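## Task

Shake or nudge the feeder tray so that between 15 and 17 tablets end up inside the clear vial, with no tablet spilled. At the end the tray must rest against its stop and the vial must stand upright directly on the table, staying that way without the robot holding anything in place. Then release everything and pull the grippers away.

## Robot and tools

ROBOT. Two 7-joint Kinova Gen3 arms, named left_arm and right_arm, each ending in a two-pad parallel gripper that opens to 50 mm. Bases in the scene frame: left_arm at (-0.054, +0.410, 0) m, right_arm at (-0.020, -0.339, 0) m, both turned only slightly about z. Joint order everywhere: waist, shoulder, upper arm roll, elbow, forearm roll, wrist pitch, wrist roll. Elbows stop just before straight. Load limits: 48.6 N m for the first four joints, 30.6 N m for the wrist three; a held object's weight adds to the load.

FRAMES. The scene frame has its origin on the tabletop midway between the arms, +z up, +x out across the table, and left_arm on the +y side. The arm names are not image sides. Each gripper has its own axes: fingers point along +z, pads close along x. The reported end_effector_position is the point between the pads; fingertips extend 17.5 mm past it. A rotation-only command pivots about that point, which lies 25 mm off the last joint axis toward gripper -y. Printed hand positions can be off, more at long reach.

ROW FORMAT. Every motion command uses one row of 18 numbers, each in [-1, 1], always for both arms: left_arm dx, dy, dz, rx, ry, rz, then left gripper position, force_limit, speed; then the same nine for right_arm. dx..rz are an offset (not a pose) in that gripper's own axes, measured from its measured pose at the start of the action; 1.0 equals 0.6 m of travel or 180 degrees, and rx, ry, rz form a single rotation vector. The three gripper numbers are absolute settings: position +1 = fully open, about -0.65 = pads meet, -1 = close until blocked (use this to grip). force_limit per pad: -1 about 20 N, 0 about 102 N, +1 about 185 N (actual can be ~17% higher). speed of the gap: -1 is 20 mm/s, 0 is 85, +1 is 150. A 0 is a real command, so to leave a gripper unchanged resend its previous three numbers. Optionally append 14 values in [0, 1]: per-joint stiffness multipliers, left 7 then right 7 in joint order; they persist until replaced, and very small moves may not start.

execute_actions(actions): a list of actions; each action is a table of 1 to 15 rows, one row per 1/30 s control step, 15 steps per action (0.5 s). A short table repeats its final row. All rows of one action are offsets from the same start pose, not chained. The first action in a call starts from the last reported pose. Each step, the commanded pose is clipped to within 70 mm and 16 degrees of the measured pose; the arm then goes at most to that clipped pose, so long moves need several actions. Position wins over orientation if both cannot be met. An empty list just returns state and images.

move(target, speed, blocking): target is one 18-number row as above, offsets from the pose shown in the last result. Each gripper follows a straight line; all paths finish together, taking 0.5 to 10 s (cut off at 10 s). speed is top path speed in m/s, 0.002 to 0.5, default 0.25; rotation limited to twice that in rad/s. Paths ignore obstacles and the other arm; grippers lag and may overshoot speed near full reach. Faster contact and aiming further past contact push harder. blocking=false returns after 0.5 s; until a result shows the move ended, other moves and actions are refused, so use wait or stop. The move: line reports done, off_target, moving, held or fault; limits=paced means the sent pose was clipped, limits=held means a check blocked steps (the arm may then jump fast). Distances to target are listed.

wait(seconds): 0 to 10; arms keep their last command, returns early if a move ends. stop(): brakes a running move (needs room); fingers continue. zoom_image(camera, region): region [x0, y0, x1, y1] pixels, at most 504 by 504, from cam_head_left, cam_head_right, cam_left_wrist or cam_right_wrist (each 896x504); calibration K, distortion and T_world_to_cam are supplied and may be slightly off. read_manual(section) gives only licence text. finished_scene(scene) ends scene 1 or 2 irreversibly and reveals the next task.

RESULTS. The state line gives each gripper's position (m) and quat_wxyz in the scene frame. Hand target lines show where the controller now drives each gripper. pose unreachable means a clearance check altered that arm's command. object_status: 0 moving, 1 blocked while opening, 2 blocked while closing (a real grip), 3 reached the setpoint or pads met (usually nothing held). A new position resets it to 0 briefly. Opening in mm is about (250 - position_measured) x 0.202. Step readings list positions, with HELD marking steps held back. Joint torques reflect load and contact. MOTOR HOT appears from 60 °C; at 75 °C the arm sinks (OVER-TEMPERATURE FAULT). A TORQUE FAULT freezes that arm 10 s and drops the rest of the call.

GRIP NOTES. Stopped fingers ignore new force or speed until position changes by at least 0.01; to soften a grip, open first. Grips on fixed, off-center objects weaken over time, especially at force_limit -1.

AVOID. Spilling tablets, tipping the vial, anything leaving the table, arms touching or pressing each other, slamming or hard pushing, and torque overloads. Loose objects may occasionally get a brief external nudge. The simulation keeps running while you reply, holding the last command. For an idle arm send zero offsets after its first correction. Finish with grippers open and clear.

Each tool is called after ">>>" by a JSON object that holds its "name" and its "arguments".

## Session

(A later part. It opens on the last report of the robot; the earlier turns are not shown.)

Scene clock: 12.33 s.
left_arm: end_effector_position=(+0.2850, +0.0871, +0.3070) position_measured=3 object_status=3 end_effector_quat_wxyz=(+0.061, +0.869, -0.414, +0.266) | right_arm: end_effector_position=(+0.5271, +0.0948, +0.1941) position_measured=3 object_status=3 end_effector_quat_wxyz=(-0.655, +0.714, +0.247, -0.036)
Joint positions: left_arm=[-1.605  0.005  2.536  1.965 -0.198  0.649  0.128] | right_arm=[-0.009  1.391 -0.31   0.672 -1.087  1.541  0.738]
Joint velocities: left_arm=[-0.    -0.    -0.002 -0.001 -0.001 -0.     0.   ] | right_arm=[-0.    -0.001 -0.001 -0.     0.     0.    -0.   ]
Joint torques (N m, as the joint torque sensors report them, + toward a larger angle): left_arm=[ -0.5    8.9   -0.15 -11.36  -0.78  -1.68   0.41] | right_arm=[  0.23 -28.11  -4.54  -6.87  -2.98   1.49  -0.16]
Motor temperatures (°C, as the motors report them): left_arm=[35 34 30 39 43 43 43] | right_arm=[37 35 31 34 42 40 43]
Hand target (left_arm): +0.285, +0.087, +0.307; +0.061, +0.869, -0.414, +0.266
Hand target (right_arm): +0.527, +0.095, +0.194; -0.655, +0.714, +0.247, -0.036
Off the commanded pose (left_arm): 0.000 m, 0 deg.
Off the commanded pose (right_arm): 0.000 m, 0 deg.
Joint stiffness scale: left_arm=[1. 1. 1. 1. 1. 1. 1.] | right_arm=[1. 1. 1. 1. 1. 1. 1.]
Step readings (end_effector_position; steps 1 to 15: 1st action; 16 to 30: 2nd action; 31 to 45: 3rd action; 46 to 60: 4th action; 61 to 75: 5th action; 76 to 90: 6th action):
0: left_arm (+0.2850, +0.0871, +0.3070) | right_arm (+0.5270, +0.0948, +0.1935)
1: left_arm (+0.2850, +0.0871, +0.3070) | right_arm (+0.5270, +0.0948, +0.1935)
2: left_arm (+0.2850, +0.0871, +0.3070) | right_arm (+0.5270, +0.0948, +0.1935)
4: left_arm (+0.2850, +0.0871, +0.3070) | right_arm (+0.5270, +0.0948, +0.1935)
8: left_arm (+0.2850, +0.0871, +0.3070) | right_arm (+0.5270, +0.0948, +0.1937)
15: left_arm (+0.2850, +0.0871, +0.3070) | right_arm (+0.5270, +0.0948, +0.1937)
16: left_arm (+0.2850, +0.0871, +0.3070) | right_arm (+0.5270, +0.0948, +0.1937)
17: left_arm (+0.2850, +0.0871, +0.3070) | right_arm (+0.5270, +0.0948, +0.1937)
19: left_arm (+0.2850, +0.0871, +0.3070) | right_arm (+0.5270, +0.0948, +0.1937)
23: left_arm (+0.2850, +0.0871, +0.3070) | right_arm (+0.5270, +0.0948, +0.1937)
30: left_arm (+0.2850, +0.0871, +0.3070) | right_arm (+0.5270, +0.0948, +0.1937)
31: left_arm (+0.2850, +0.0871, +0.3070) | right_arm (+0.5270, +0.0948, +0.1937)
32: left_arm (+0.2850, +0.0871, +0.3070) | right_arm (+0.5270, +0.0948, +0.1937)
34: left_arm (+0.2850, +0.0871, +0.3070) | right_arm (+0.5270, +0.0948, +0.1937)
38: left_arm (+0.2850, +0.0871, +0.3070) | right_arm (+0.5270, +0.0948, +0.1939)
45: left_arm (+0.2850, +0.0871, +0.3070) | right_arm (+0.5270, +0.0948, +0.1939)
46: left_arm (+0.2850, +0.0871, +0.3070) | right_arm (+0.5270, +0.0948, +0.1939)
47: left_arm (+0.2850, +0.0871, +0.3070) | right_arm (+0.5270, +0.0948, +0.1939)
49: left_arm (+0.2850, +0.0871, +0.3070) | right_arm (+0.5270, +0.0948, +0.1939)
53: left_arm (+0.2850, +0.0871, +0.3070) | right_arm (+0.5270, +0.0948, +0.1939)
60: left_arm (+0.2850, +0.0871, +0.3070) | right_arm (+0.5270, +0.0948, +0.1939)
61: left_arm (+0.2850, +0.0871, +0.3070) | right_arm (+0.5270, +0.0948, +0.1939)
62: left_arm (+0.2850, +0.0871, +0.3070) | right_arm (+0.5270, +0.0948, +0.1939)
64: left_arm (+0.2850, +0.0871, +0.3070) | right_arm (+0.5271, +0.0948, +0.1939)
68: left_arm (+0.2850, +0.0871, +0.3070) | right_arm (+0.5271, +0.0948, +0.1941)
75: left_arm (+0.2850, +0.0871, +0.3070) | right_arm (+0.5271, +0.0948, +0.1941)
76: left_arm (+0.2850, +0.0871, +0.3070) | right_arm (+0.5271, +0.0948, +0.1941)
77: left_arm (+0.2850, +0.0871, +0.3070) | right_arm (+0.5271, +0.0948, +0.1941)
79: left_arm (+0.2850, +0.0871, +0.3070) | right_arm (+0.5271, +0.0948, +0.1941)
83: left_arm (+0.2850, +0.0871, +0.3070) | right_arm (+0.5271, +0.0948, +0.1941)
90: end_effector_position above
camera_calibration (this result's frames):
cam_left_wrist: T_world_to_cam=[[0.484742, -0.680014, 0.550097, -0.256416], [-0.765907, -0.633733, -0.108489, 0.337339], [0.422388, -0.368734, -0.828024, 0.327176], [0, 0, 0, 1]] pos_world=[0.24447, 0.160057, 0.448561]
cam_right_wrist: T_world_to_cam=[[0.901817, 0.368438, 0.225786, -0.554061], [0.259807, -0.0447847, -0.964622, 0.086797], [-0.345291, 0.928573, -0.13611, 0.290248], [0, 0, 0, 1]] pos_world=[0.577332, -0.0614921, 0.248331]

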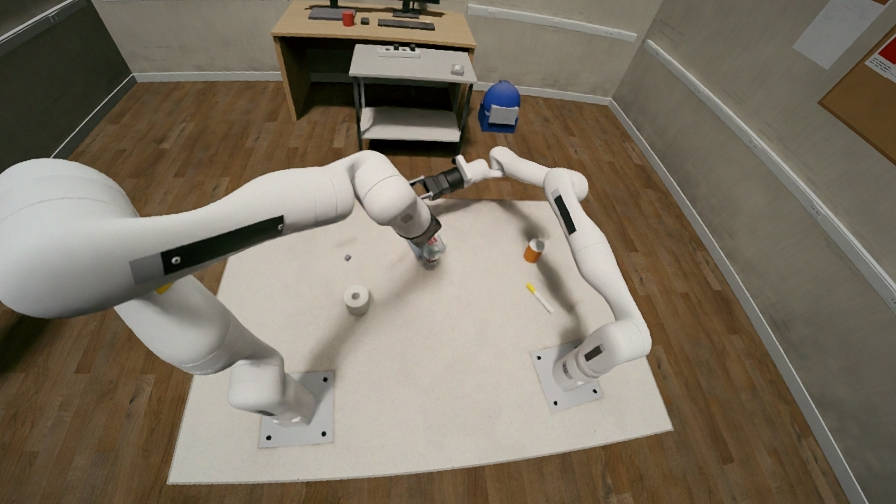

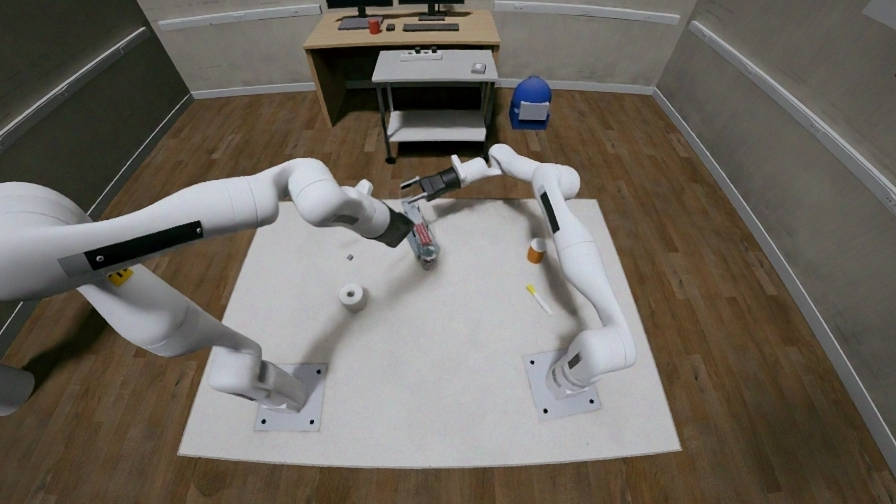

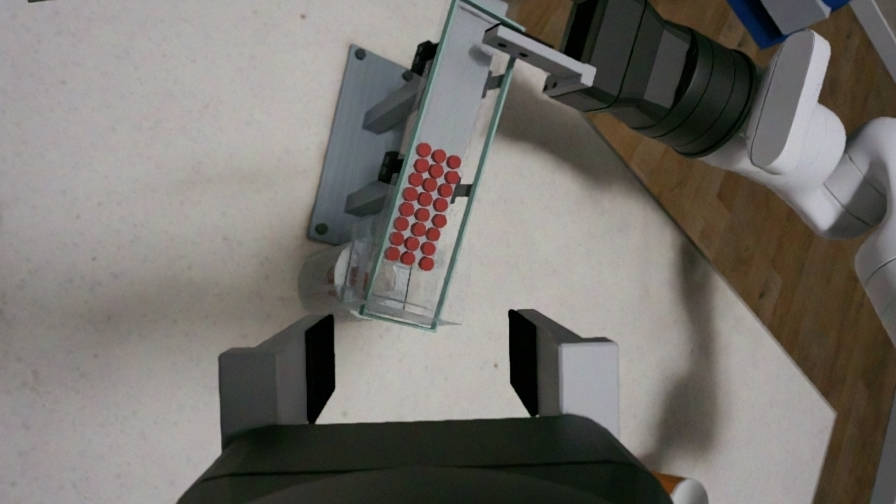

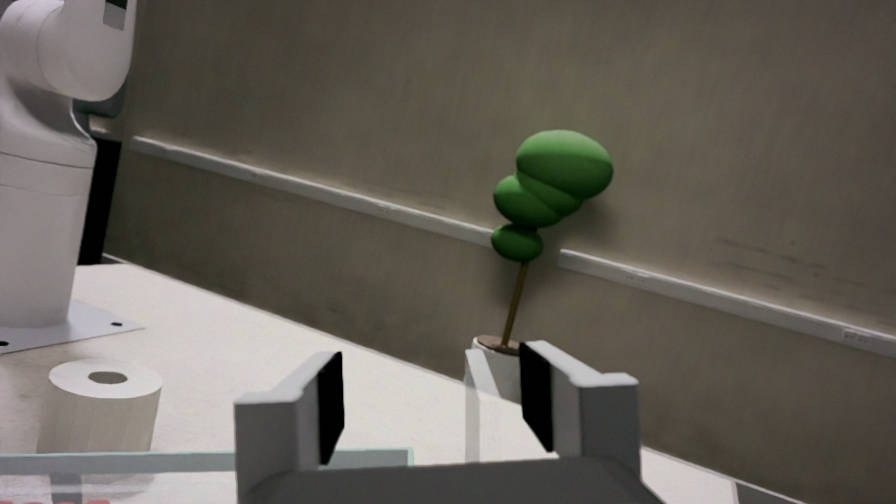

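One gentler jog.

>>> {"name": "execute_actions", "arguments": {"actions": [[[0,0,0,0,0,0,1,0,0,0,0,0,0,0,0,-0.3,0,0.4]],[[0,0,0,0,0,0,1,0,0,0,0,0,0,0,0,1,0,0.4]]]}}

>>> {"name": "zoom_image", "arguments": {"camera": "cam_left_wrist", "region": [280,110,520,340]}}

Scene clock: 13.50 s.
left_arm: end_effector_position=(+0.2850, +0.0871, +0.3070) position_measured=3 object_status=3 end_effector_quat_wxyz=(+0.061, +0.869, -0.414, +0.266) | right_arm: end_effector_position=(+0.5271, +0.0948, +0.1943) position_measured=3 object_status=0 end_effector_quat_wxyz=(-0.655, +0.714, +0.247, -0.036)
Joint positions: left_arm=[-1.605  0.005  2.536  1.965 -0.198  0.649  0.128] | right_arm=[-0.009  1.39  -0.31   0.672 -1.087  1.541  0.738]
Joint velocities: left_arm=[ 0.     0.001 -0.     0.001 -0.    -0.001 -0.001] | right_arm=[ 0.    -0.001  0.    -0.    -0.     0.     0.   ]
Joint torques (N m, as the joint torque sensors report them, + toward a larger angle): left_arm=[ -0.34   9.14   0.06 -11.22  -0.77  -1.8    0.3 ] | right_arm=[ -0.01 -27.79  -4.62  -6.9   -3.01   1.57  -0.06]
Motor temperatures (°C, as the motors report them): left_arm=[35 34 30 39 43 43 43] | right_arm=[37 35 31 34 42 40 43]
Hand target (left_arm): +0.285, +0.087, +0.307; +0.061, +0.869, -0.414, +0.266
Hand target (right_arm): +0.527, +0.095, +0.194; -0.655, +0.714, +0.247, -0.036
Off the commanded pose (left_arm): 0.000 m, 0 deg.
Off the commanded pose (right_arm): 0.000 m, 0 deg.
Joint stiffness scale: left_arm=[1. 1. 1. 1. 1. 1. 1.] | right_arm=[1. 1. 1. 1. 1. 1. 1.]
Step readings (end_effector_position; steps 1 to 15: 1st action; 16 to 30: 2nd action):
0: left_arm (+0.2850, +0.0871, +0.3070) | right_arm (+0.5271, +0.0948, +0.1941)
1: left_arm (+0.2850, +0.0871, +0.3070) | right_arm (+0.5271, +0.0948, +0.1941)
2: left_arm (+0.2850, +0.0871, +0.3070) | right_arm (+0.5271, +0.0948, +0.1941)
4: left_arm (+0.2850, +0.0871, +0.3070) | right_arm (+0.5271, +0.0948, +0.1941)
8: left_arm (+0.2850, +0.0871, +0.3070) | right_arm (+0.5271, +0.0948, +0.1941)
15: left_arm (+0.2850, +0.0871, +0.3070) | right_arm (+0.5271, +0.0948, +0.1942)
16: left_arm (+0.2850, +0.0871, +0.3070) | right_arm (+0.5271, +0.0948, +0.1943)
17: left_arm (+0.2850, +0.0871, +0.3070) | right_arm (+0.5271, +0.0948, +0.1943)
19: left_arm (+0.2850, +0.0871, +0.3070) | right_arm (+0.5271, +0.0948, +0.1943)
23: left_arm (+0.2850, +0.0871, +0.3070) | right_arm (+0.5271, +0.0948, +0.1943)
30: end_effector_position above
camera_calibration (this result's frames):
cam_left_wrist: T_world_to_cam=[[0.484742, -0.680014, 0.550097, -0.256416], [-0.765907, -0.633732, -0.108489, 0.337339], [0.422388, -0.368734, -0.828024, 0.327176], [0, 0, 0, 1]] pos_world=[0.24447, 0.160057, 0.448561]
cam_right_wrist: T_world_to_cam=[[0.901744, 0.368427, 0.226096, -0.554155], [0.260121, -0.044741, -0.964539, 0.0867943], [-0.345247, 0.928579, -0.136181, 0.290271], [0, 0, 0, 1]] pos_world=[0.577344, -0.0614905, 0.248538]

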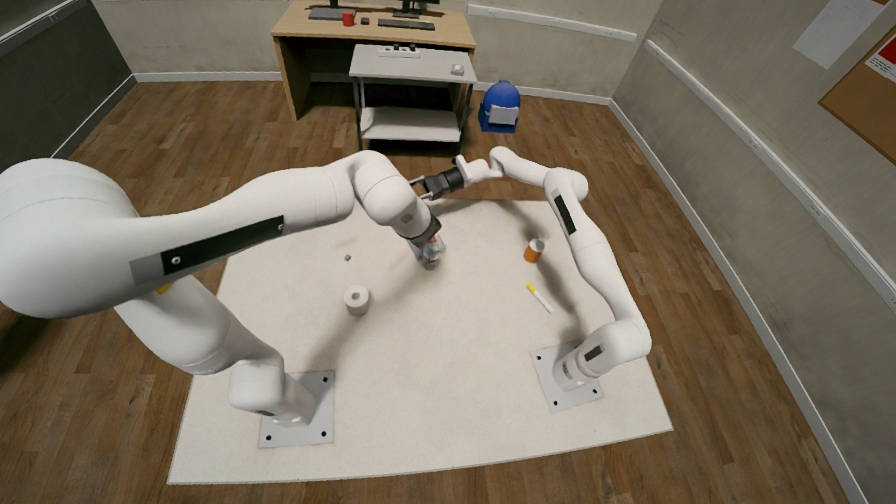

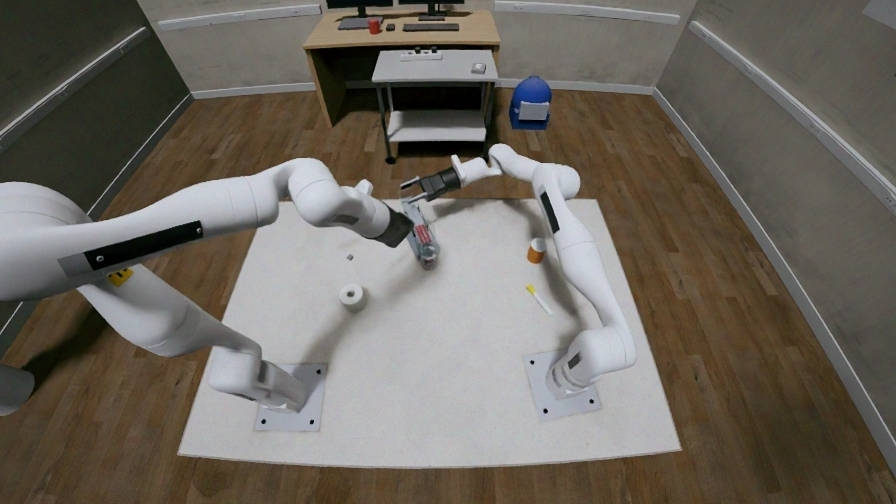

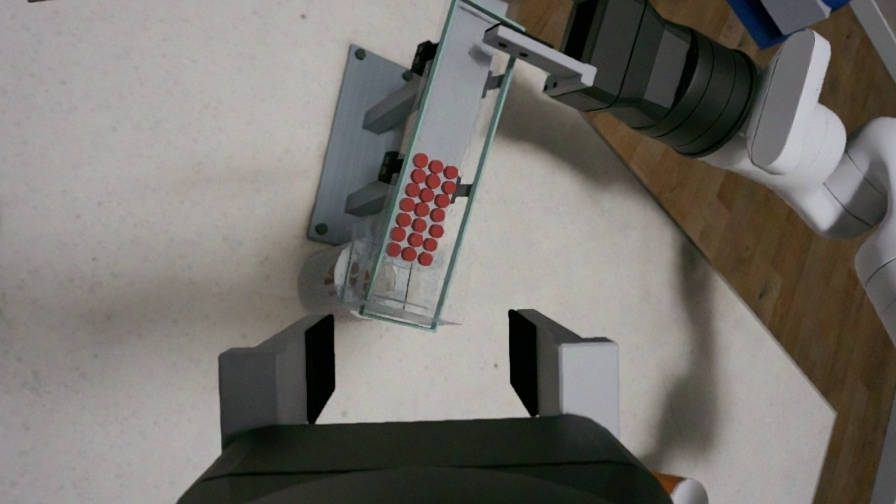

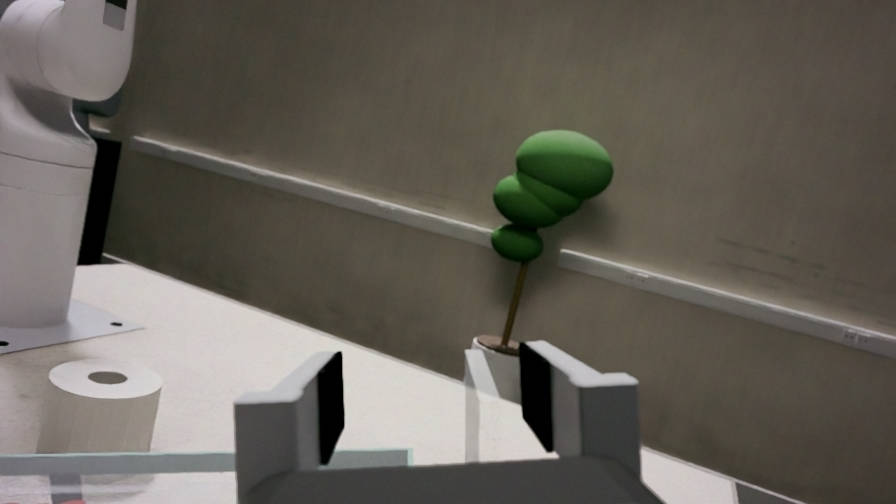

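Region (280, 110, 520, 340) of cam_left_wrist's 896x504 image, scaled by 2.100; it fills the top 483 rows of this view, and the rest is white.

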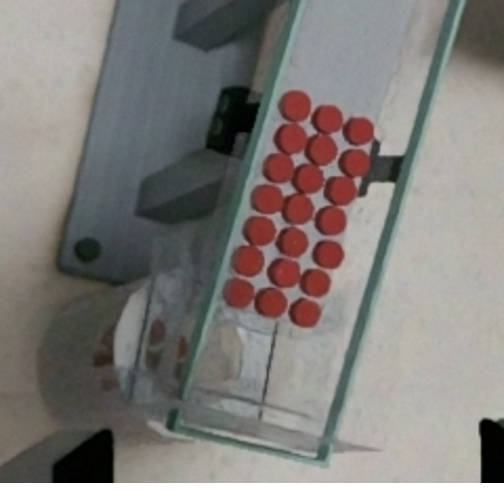

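>>> {"name": "move", "arguments": {"target": [0,0,-0.08,0,0,0,1,0,0,0.02,-0.05,-0.22,0,0,0,1,0,0.4], "speed": 0.18}}

>>> {"name": "finished_scene", "arguments": {"scene": 2}}

Scene clock: 15.03 s.
left_arm: end_effector_position=(+0.2651, +0.1022, +0.3457) position_measured=3 object_status=3 end_effector_quat_wxyz=(+0.062, +0.869, -0.414, +0.265) | right_arm: end_effector_position=(+0.5799, -0.0207, +0.2434) position_measured=3 object_status=3 end_effector_quat_wxyz=(-0.652, +0.716, +0.247, -0.032)
Joint positions: left_arm=[-1.586  0.109  2.6    1.918 -0.286  0.802  0.22 ] | right_arm=[ 0.107  1.485 -0.284  0.25  -1.087  1.829  0.485]
Joint velocities: left_arm=[-0.     0.    -0.001  0.001  0.     0.001  0.   ] | right_arm=[-0.     0.009 -0.002 -0.012 -0.     0.004 -0.006]
Joint torques (N m, as the joint torque sensors report them, + toward a larger angle): left_arm=[ -0.24   7.22   0.55 -11.37  -0.79  -1.61   0.29] | right_arm=[  0.13 -28.7   -3.36  -7.19  -3.16   0.71  -0.1 ]
Motor temperatures (°C, as the motors report them): left_arm=[35 34 30 39 43 43 43] | right_arm=[37 35 31 34 42 40 43]
Hand target (left_arm): +0.265, +0.103, +0.348; +0.061, +0.869, -0.414, +0.266
Hand target (right_arm): +0.578, -0.021, +0.245; -0.655, +0.713, +0.247, -0.036
Off the commanded pose (left_arm): 0.002 m, 0 deg.
Off the commanded pose (right_arm): 0.002 m, 1 deg.
Joint stiffness scale: left_arm=[1. 1. 1. 1. 1. 1. 1.] | right_arm=[1. 1. 1. 1. 1. 1. 1.]
move: done
camera_calibration (this result's frames):
cam_left_wrist: T_world_to_cam=[[0.486819, -0.678683, 0.549905, -0.258333], [-0.766453, -0.633861, -0.103776, 0.334402], [0.418995, -0.370956, -0.828755, 0.37453], [0, 0, 0, 1]] pos_world=[0.225139, 0.175572, 0.487155]
cam_right_wrist: T_world_to_cam=[[0.902328, 0.364214, 0.230546, -0.5718], [0.26673, -0.0516288, -0.962387, 0.110786], [-0.338613, 0.929883, -0.143733, 0.420399], [0, 0, 0, 1]] pos_world=[0.628754, -0.176945, 0.29887]

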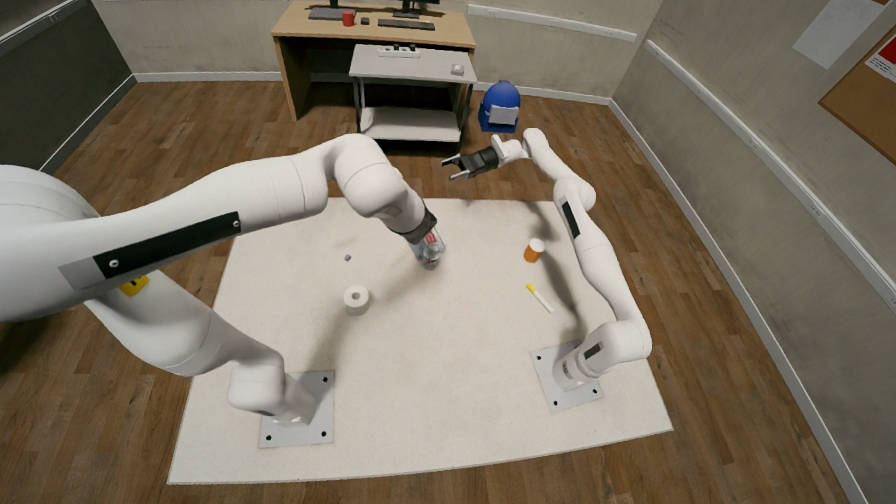

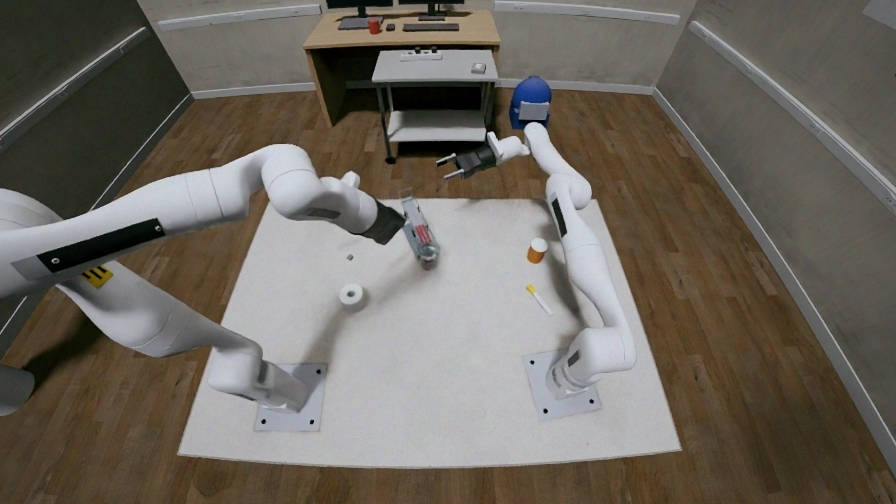

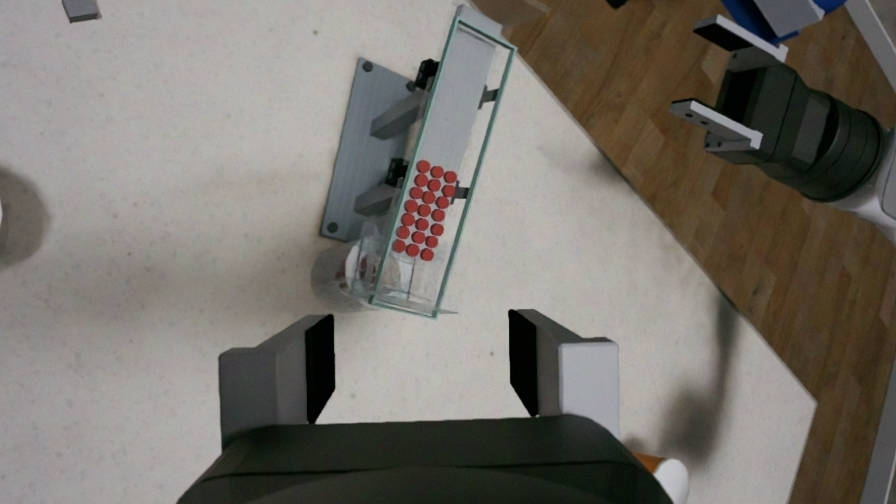

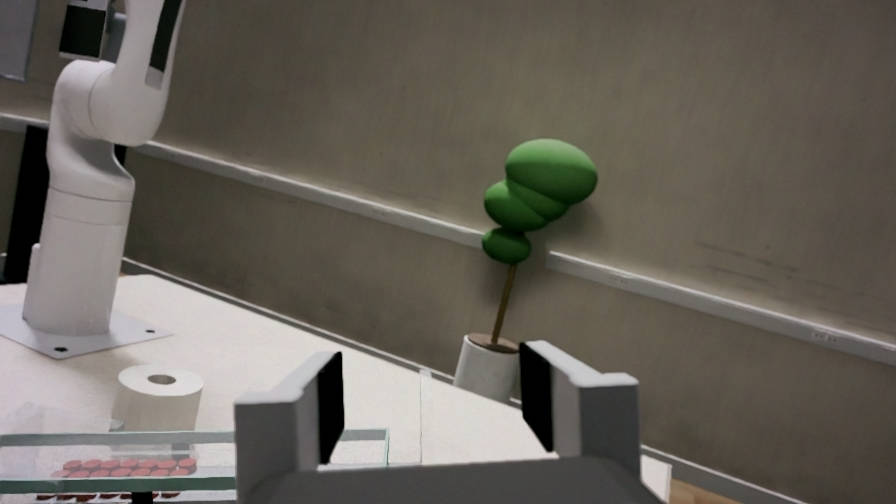

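The scene is finished: the task was done.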